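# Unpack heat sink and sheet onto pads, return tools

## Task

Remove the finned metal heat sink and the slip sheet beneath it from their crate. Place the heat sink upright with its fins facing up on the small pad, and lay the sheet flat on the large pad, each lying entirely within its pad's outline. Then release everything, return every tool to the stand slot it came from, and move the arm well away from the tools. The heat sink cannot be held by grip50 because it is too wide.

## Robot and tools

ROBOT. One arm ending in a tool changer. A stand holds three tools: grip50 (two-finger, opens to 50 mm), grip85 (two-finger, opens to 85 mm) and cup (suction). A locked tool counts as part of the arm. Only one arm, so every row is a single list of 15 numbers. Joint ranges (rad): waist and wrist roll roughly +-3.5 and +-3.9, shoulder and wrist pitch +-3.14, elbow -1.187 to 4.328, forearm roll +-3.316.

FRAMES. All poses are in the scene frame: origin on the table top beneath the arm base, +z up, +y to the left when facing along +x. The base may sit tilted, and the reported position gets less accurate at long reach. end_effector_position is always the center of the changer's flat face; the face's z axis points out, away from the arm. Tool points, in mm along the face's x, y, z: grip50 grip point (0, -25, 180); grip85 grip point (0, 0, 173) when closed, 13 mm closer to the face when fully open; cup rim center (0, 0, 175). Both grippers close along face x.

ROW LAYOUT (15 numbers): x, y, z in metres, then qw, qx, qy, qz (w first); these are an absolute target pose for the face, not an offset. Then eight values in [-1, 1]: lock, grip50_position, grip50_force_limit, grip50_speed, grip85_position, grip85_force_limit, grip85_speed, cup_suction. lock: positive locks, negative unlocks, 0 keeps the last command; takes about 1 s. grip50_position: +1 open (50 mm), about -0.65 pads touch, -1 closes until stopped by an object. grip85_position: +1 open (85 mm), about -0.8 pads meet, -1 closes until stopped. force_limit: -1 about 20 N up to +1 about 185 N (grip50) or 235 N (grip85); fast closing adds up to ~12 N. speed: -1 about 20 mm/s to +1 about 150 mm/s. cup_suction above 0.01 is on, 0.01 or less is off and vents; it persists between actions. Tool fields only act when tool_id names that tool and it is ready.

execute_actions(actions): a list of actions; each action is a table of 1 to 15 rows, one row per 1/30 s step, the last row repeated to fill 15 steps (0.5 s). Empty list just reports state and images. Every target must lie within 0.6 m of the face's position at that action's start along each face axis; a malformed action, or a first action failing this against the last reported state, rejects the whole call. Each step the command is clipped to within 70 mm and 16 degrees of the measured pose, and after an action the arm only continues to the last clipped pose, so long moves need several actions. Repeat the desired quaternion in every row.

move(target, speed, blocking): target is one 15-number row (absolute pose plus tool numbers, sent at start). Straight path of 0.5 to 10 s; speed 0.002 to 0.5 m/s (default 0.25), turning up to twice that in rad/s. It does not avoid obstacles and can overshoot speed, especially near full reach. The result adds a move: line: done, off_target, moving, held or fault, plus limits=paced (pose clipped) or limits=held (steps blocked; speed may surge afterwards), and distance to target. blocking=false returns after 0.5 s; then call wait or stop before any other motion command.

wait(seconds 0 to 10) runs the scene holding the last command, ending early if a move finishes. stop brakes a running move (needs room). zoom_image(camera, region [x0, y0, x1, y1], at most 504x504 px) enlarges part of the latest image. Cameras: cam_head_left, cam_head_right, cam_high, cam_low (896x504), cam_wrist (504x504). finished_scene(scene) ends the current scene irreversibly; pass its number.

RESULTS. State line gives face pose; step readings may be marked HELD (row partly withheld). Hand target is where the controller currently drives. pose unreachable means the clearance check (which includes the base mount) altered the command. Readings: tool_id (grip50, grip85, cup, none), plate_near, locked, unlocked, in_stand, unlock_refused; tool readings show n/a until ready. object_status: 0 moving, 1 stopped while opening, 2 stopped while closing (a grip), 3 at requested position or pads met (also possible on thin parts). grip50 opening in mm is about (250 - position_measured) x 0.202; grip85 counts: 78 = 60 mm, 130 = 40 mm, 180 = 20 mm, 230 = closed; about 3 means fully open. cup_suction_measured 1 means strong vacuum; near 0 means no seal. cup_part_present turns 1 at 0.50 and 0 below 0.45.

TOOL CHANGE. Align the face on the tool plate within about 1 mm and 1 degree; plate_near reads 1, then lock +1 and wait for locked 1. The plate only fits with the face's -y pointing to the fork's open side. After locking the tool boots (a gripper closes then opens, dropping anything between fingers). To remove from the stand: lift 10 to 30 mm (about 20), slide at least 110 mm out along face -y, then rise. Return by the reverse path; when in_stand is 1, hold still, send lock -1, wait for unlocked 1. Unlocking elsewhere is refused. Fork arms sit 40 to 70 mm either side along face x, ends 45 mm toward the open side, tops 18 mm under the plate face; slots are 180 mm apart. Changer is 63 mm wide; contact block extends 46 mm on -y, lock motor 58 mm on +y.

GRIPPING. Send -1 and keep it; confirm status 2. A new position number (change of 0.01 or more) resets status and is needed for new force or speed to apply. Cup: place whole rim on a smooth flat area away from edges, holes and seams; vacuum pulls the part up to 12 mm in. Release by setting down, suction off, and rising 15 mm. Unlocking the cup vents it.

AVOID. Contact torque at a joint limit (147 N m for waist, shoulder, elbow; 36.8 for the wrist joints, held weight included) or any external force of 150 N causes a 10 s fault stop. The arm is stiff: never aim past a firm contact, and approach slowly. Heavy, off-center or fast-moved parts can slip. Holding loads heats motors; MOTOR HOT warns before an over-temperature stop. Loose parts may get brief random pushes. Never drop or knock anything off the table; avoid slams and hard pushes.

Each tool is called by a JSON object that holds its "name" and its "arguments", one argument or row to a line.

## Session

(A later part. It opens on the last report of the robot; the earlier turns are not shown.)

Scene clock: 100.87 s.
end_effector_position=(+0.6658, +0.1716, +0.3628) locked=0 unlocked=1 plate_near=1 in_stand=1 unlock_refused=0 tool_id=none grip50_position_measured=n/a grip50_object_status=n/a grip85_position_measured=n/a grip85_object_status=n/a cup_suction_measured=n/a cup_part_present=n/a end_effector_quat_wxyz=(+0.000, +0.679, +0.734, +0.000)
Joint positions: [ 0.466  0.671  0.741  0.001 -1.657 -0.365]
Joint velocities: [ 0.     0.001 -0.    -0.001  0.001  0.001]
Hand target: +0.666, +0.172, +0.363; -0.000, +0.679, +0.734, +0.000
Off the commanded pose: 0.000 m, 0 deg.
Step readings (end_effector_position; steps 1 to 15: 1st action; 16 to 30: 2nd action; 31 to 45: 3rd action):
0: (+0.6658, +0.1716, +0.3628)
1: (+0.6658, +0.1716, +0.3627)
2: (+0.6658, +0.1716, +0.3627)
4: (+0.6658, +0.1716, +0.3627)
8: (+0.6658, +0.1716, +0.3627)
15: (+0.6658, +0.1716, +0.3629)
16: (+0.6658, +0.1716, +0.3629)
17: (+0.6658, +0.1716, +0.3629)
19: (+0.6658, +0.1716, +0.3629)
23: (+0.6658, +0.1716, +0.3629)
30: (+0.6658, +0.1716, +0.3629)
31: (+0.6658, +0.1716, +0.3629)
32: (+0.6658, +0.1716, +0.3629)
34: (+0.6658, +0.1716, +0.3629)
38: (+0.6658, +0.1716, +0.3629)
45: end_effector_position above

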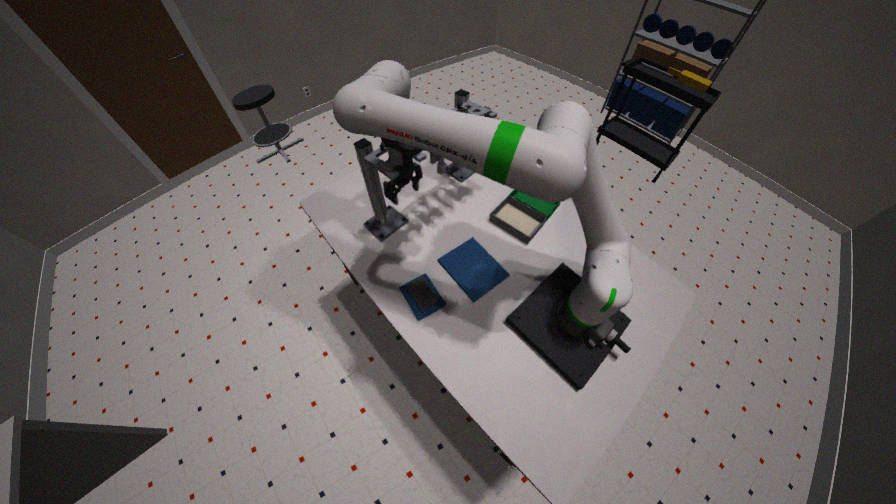

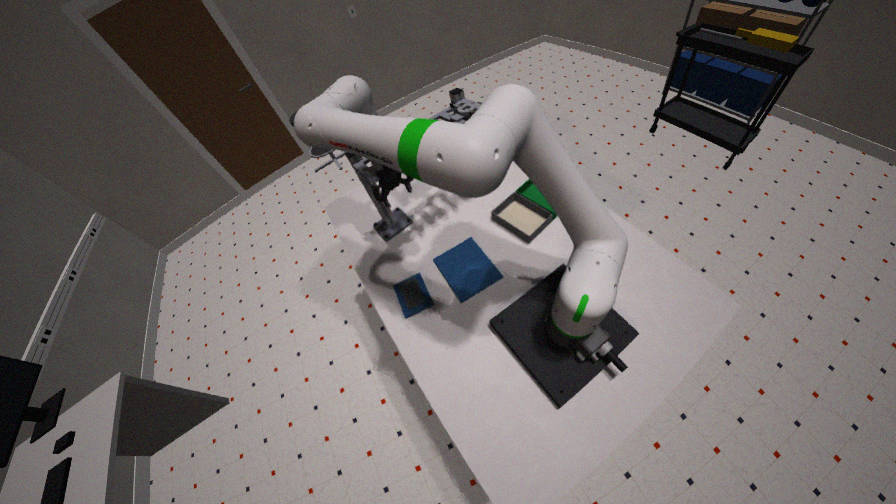

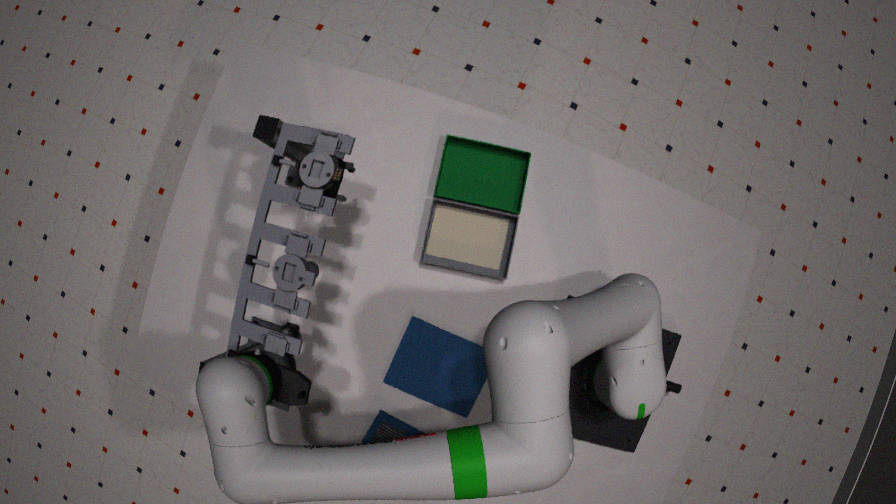

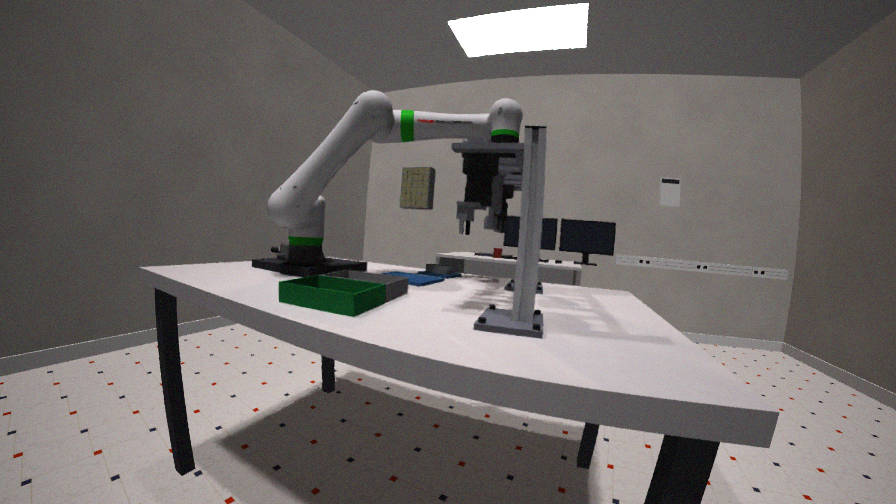

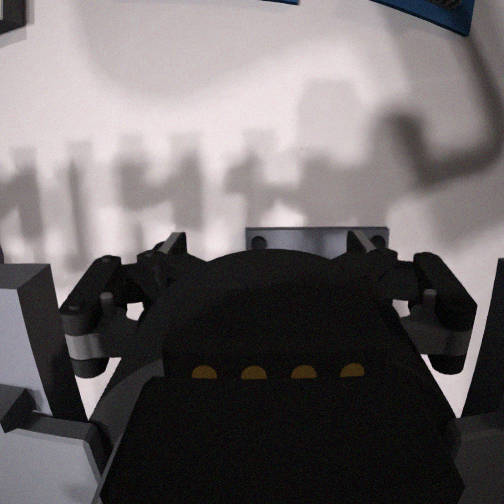

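{"name": "move", "arguments": {
  "target": [0.6658,0.1716,0.3956,0,0.6788,0.7343,0,0,1,0,0,1,0,0,0],
  "speed": 0.06
}}

{"name": "move", "arguments": {
  "target": [0.68,-0.0078,0.3956,0,0.6788,0.7343,0,0,1,0,0,1,0,0,0],
  "speed": 0.2
}}

Scene clock: 107.23 s.
end_effector_position=(+0.6657, +0.1715, +0.3956) locked=0 unlocked=1 plate_near=0 in_stand=0 unlock_refused=0 tool_id=none grip50_position_measured=n/a grip50_object_status=n/a grip85_position_measured=n/a grip85_object_status=n/a cup_suction_measured=n/a cup_part_present=n/a end_effector_quat_wxyz=(+0.000, +0.679, +0.734, -0.000)
Joint positions: [ 0.466  0.685  0.841  0.001 -1.743 -0.365]
Joint velocities: [ 0.    -0.001  0.002  0.002 -0.001  0.001]
Hand target: +0.666, +0.172, +0.396; -0.000, +0.679, +0.734, +0.000
Off the commanded pose: 0.000 m, 0 deg.
move: done

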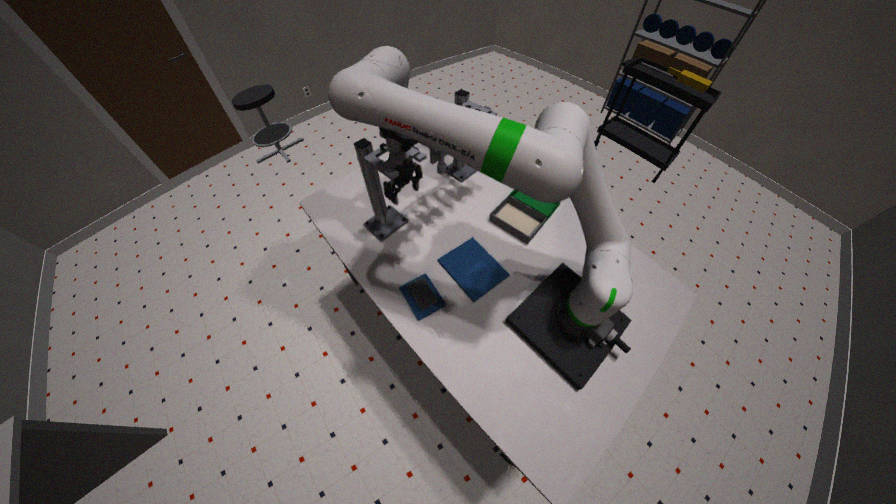

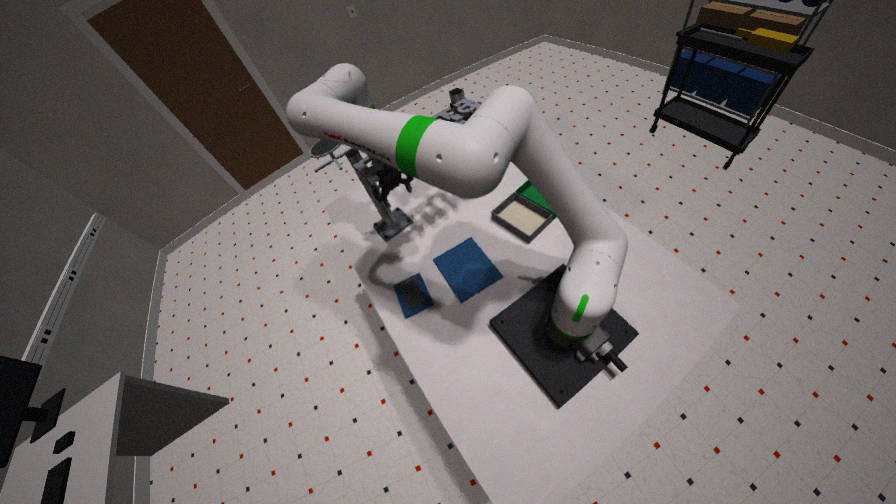

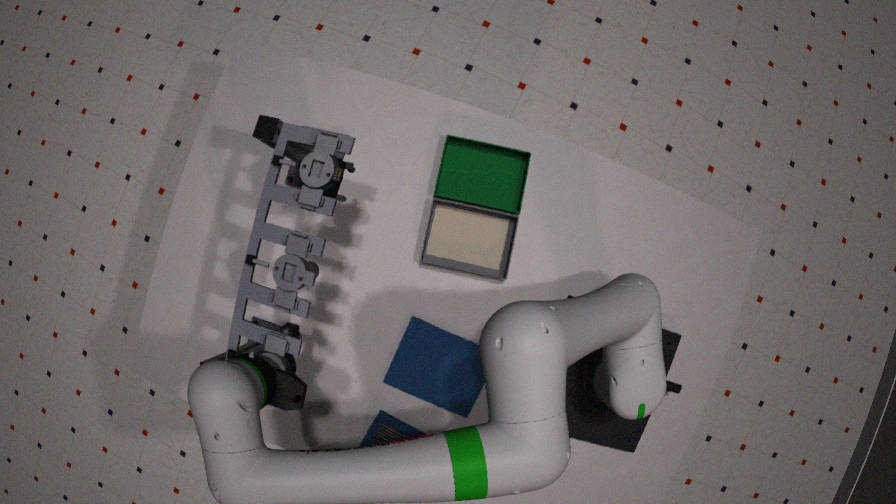

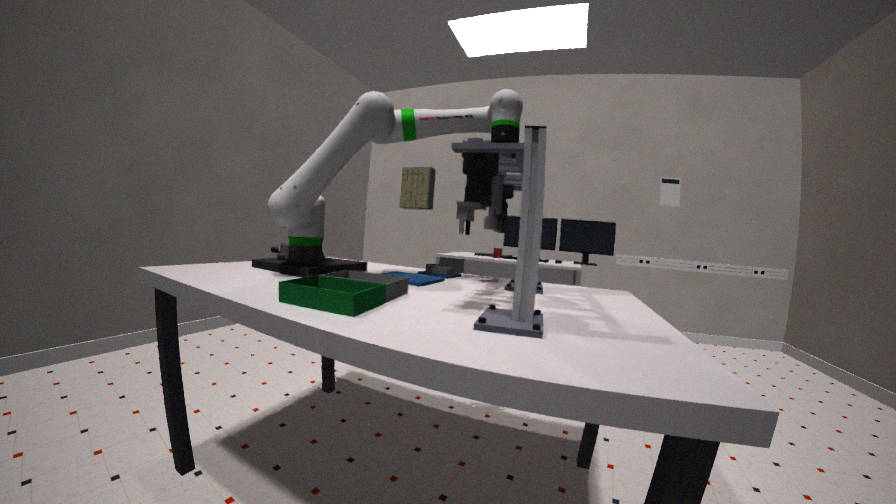

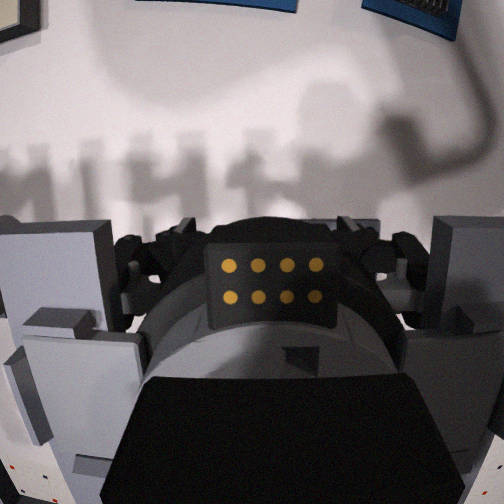

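Scene clock: 108.57 s.
end_effector_position=(+0.6800, -0.0079, +0.3957) locked=0 unlocked=1 plate_near=0 in_stand=0 unlock_refused=0 tool_id=none grip50_position_measured=n/a grip50_object_status=n/a grip85_position_measured=n/a grip85_object_status=n/a cup_suction_measured=n/a cup_part_present=n/a end_effector_quat_wxyz=(+0.000, +0.679, +0.734, -0.000)
Joint positions: [ 0.208  0.656  0.796  0.006 -1.726 -0.106]
Joint velocities: [-0.     0.001  0.001 -0.001 -0.     0.001]
Hand target: +0.680, -0.008, +0.396; -0.000, +0.679, +0.734, -0.000
Off the commanded pose: 0.000 m, 0 deg.
move: done

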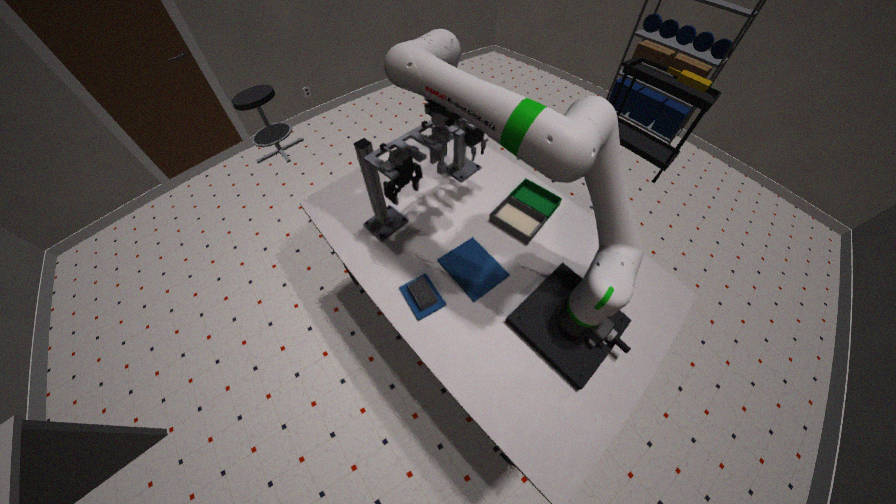

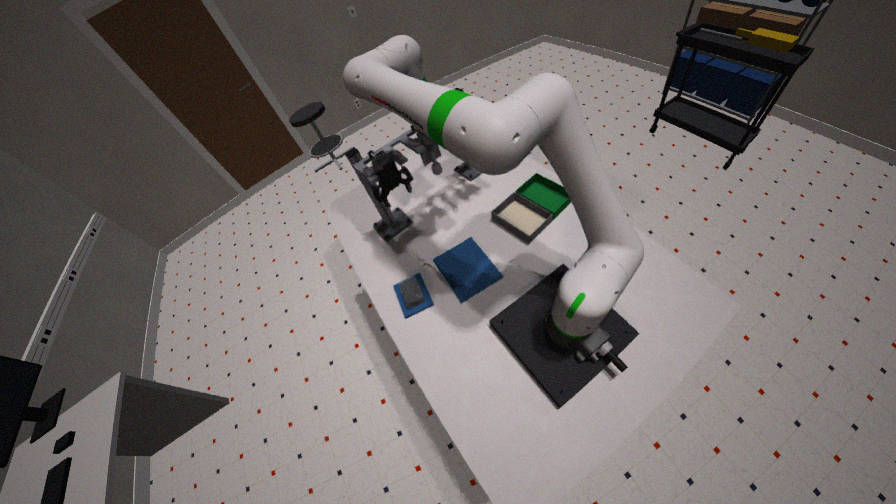

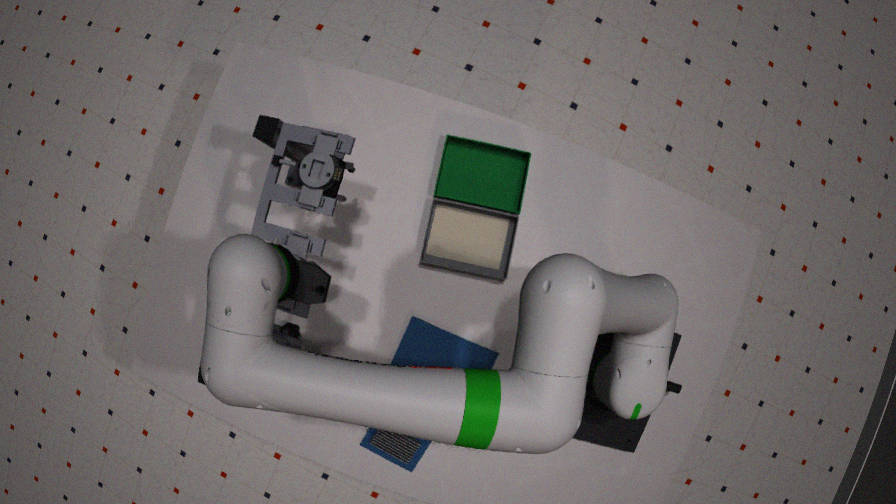

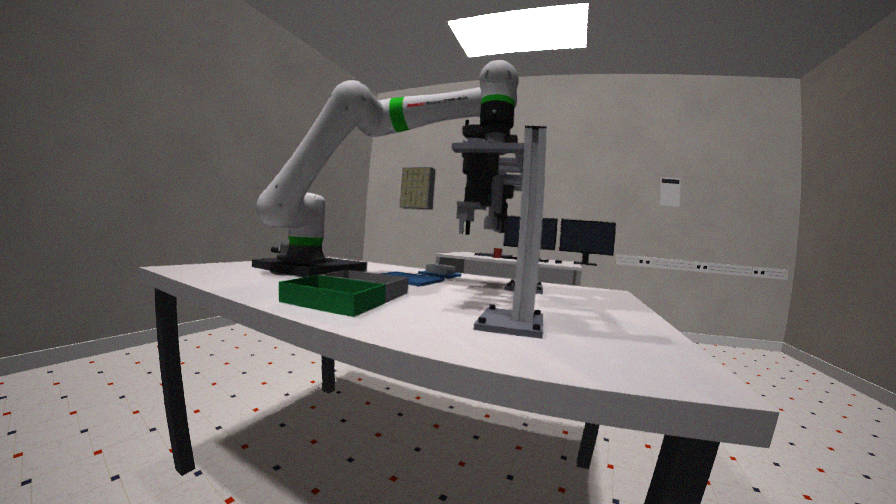

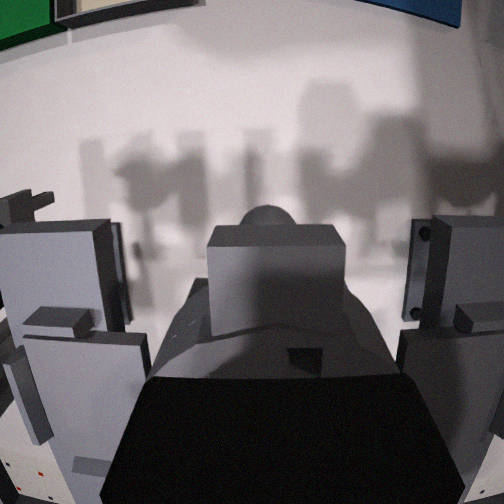

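Offset ~+0.6 mm in y.

{"name": "move", "arguments": {
  "target": [0.68,-0.0073,0.374,0,0.6788,0.7343,0,0,1,0,0,1,0,0,0],
  "speed": 0.04
}}

{"name": "move", "arguments": {
  "target": [0.68,-0.0073,0.3632,0,0.6788,0.7343,0,0,1,0,0,1,0,0,0],
  "speed": 0.008
}}

{"name": "execute_actions", "arguments": {
  "actions": [
    [[0.68,-0.0073,0.363,0,0.6788,0.7343,0,1,1,0,0,1,0,0,0]],
    [[0.68,-0.0073,0.363,0,0.6788,0.7343,0,1,1,0,0,1,0,0,0]],
    [[0.68,-0.0073,0.363,0,0.6788,0.7343,0,1,1,0,0,1,0,0,0]]
  ]
}}

Scene clock: 113.73 s.
end_effector_position=(+0.6800, -0.0074, +0.3740) locked=0 unlocked=1 plate_near=0 in_stand=0 unlock_refused=0 tool_id=none grip50_position_measured=n/a grip50_object_status=n/a grip85_position_measured=n/a grip85_object_status=n/a cup_suction_measured=n/a cup_part_present=n/a end_effector_quat_wxyz=(-0.000, +0.679, +0.734, +0.000)
Joint positions: [ 0.208  0.646  0.731  0.005 -1.67  -0.107]
Joint velocities: [ 0.     0.001 -0.002  0.001  0.     0.   ]
Hand target: +0.680, -0.007, +0.374; +0.000, +0.679, +0.734, -0.000
Off the commanded pose: 0.000 m, 0 deg.
move: done

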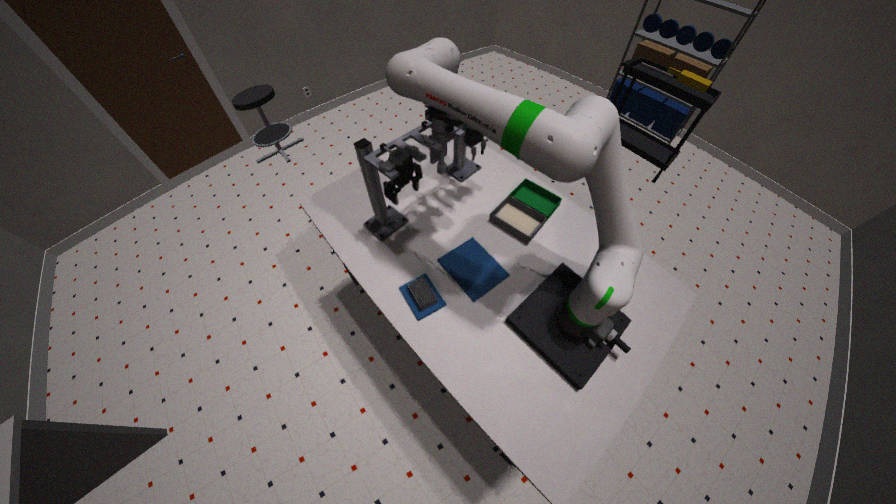

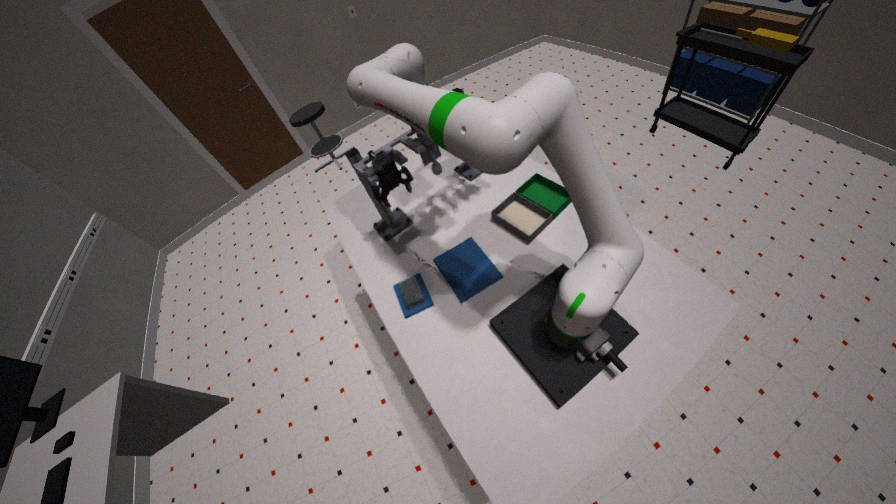

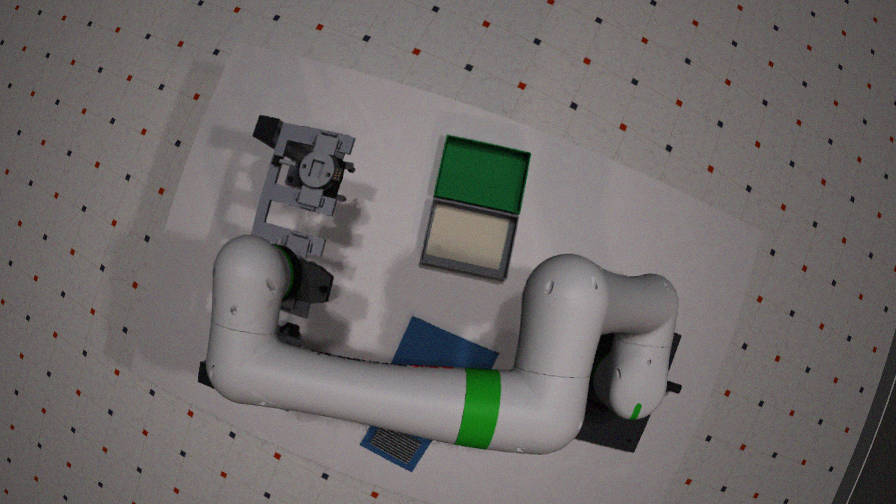

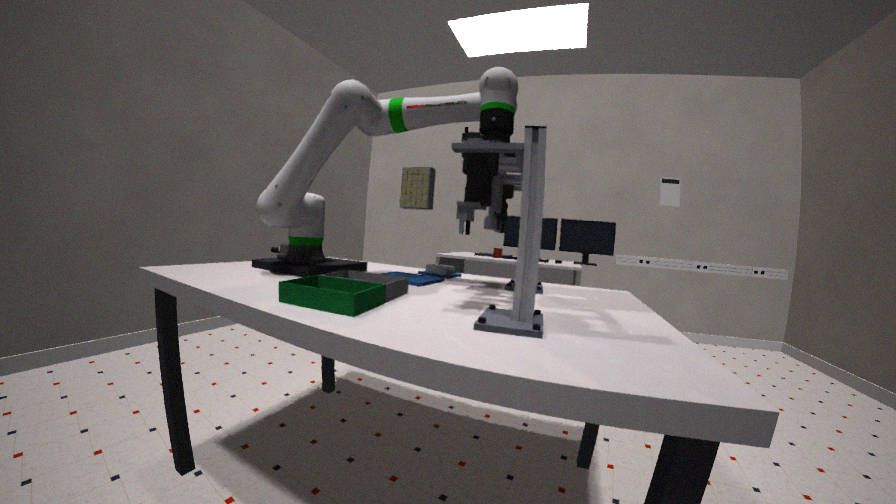

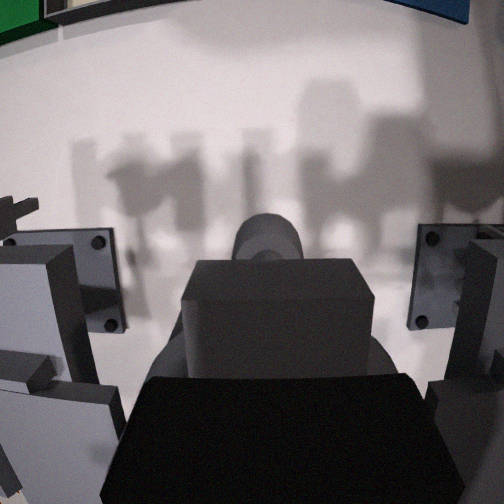

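Scene clock: 115.30 s.
end_effector_position=(+0.6800, -0.0073, +0.3632) locked=0 unlocked=1 plate_near=0 in_stand=1 unlock_refused=0 tool_id=none grip50_position_measured=n/a grip50_object_status=n/a grip85_position_measured=n/a grip85_object_status=n/a cup_suction_measured=n/a cup_part_present=n/a end_effector_quat_wxyz=(-0.000, +0.679, +0.734, +0.000)
Joint positions: [ 0.208  0.643  0.701  0.005 -1.643 -0.107]
Joint velocities: [-0.    -0.    -0.001 -0.001  0.001 -0.   ]
Hand target: +0.680, -0.007, +0.363; +0.000, +0.679, +0.734, -0.000
Off the commanded pose: 0.000 m, 0 deg.
move: done

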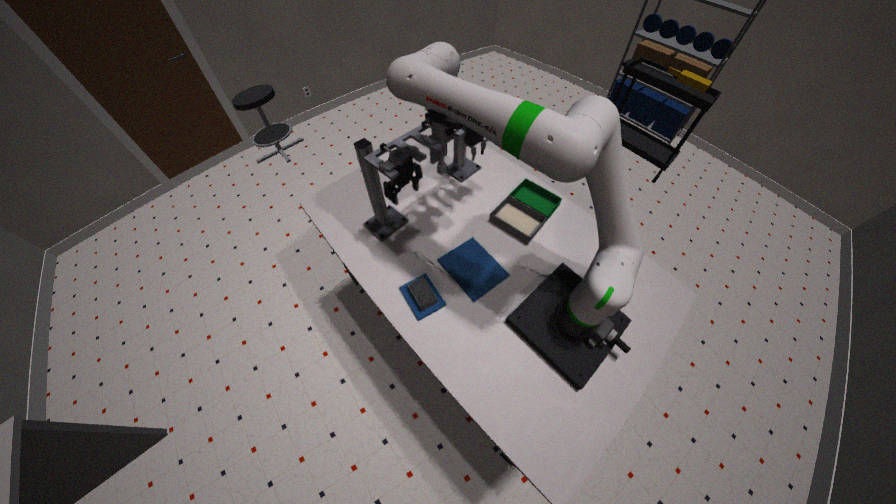

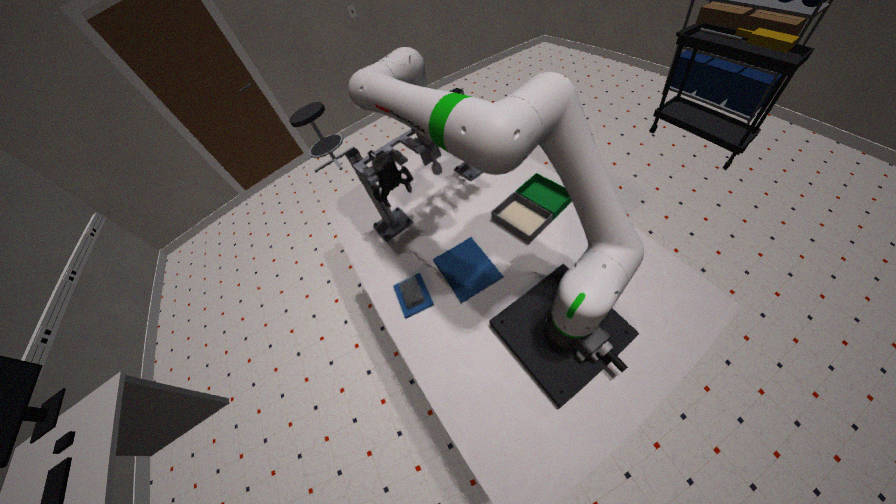

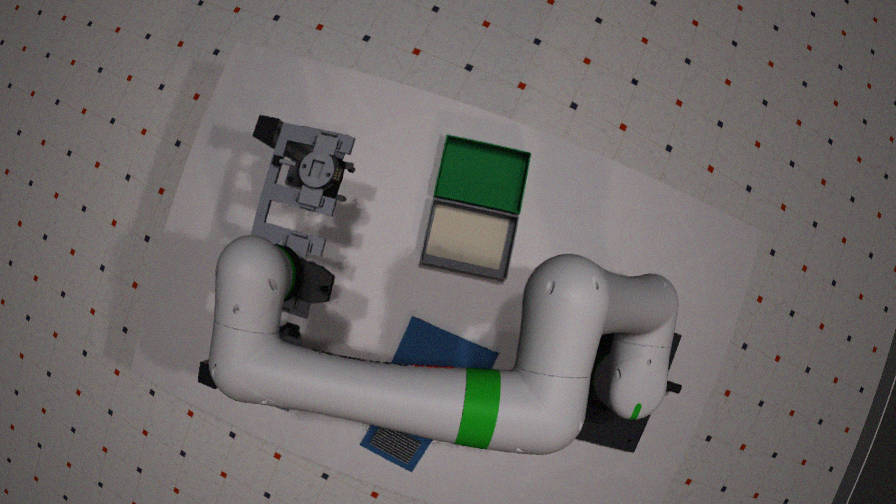

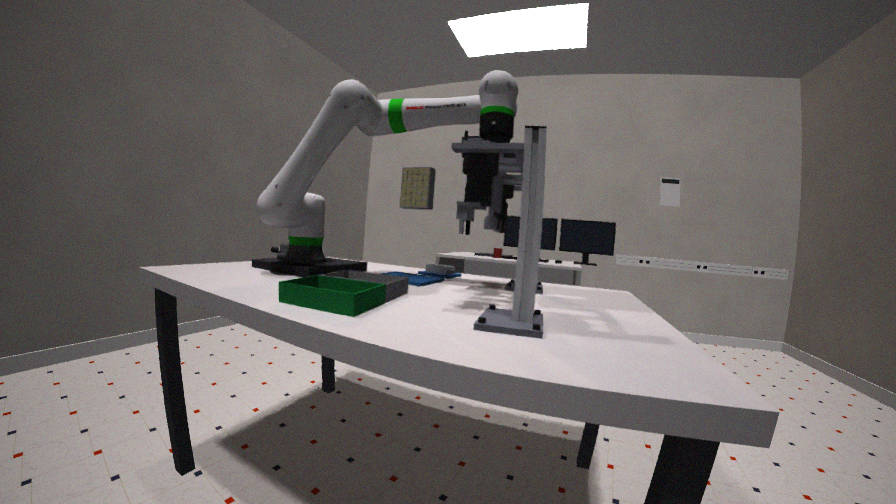

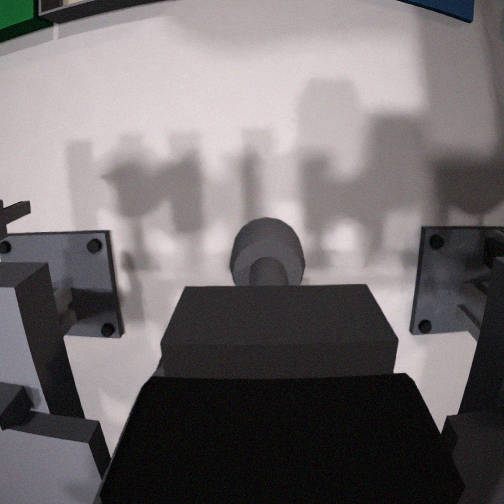

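Scene clock: 116.80 s.
end_effector_position=(+0.6800, -0.0073, +0.3630) locked=1 unlocked=0 plate_near=1 in_stand=1 unlock_refused=0 tool_id=cup grip50_position_measured=n/a grip50_object_status=n/a grip85_position_measured=n/a grip85_object_status=n/a cup_suction_measured=n/a cup_part_present=n/a end_effector_quat_wxyz=(+0.000, +0.679, +0.734, -0.000)
Joint positions: [ 0.208  0.643  0.7    0.005 -1.643 -0.107]
Joint velocities: [-0.001 -0.002 -0.     0.001  0.001  0.   ]
Hand target: +0.680, -0.007, +0.363; +0.000, +0.679, +0.734, +0.000
Off the commanded pose: 0.000 m, 0 deg.
Step readings (end_effector_position; steps 1 to 15: 1st action; 16 to 30: 2nd action; 31 to 45: 3rd action):
0: (+0.6800, -0.0073, +0.3632)
1: (+0.6800, -0.0073, +0.3632)
2: (+0.6800, -0.0073, +0.3632)
4: (+0.6800, -0.0073, +0.3630)
8: (+0.6800, -0.0073, +0.3630)
15: (+0.6800, -0.0073, +0.3630)
16: (+0.6800, -0.0073, +0.3630)
17: (+0.6800, -0.0073, +0.3630)
19: (+0.6800, -0.0073, +0.3630)
23: (+0.6800, -0.0073, +0.3630)
30: (+0.6800, -0.0073, +0.3630)
31: (+0.6800, -0.0073, +0.3630)
32: (+0.6800, -0.0073, +0.3630)
34: (+0.6800, -0.0073, +0.3630)
38: (+0.6800, -0.0073, +0.3630)
45: end_effector_position above

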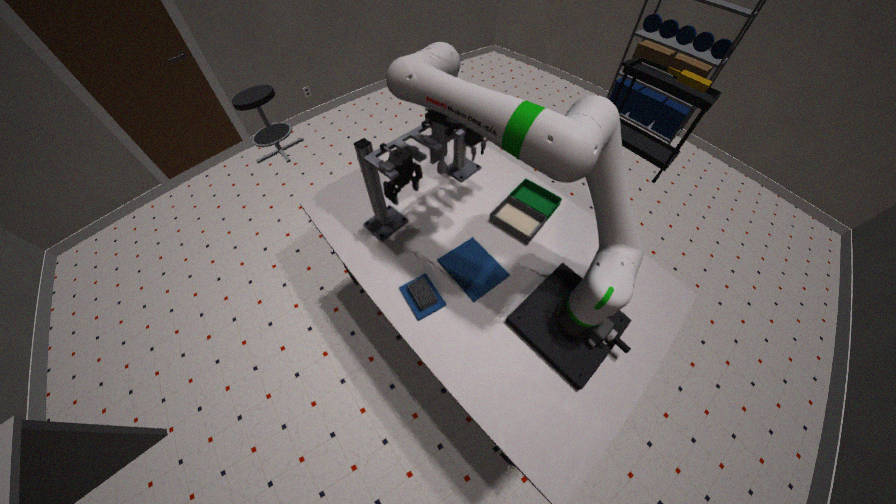

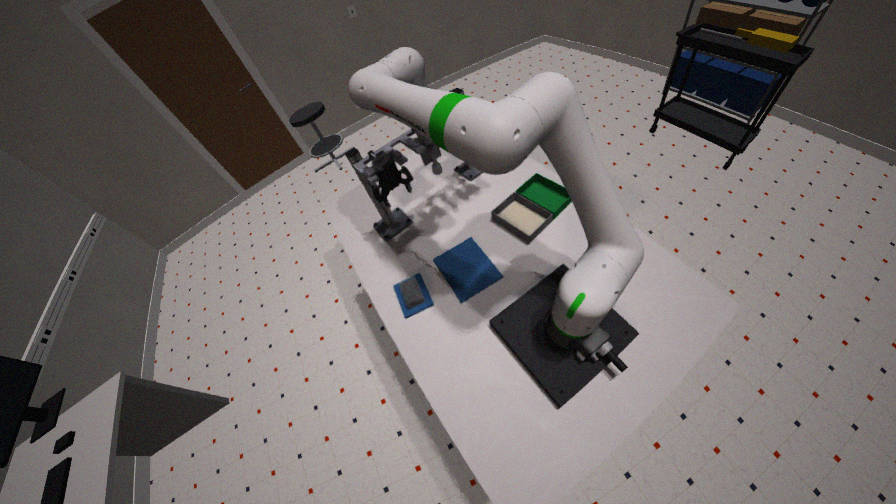

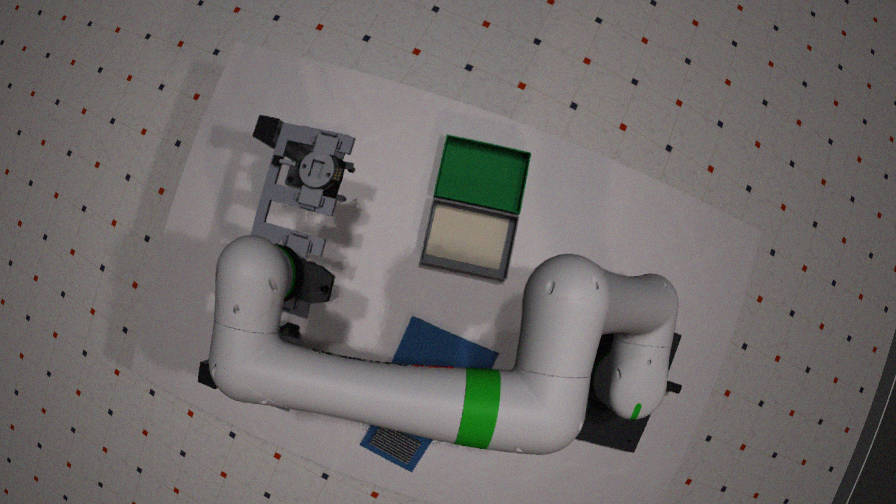

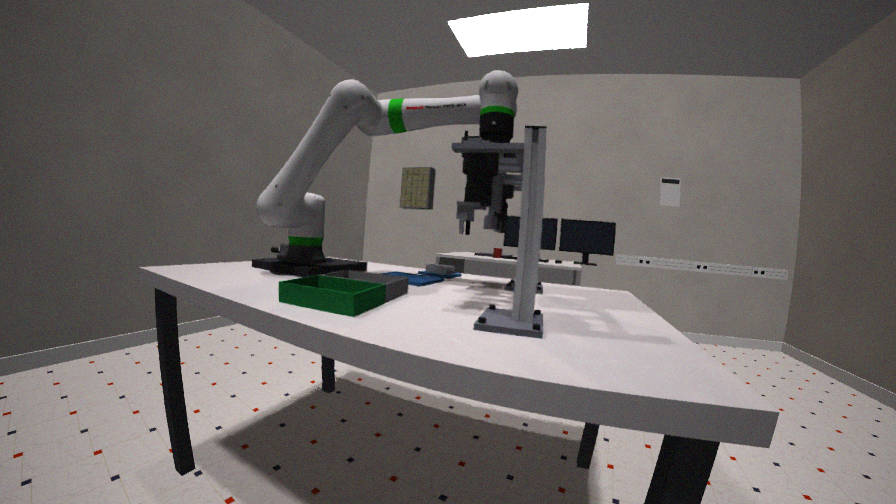

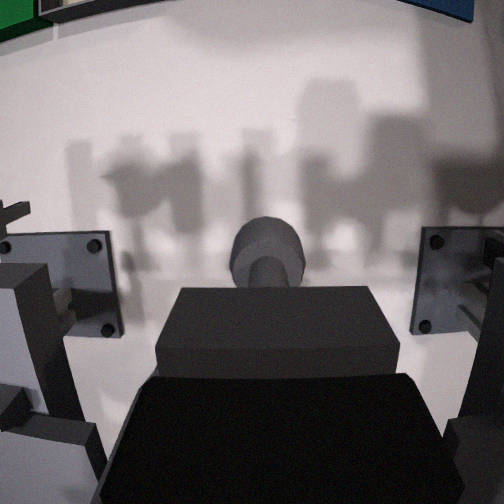

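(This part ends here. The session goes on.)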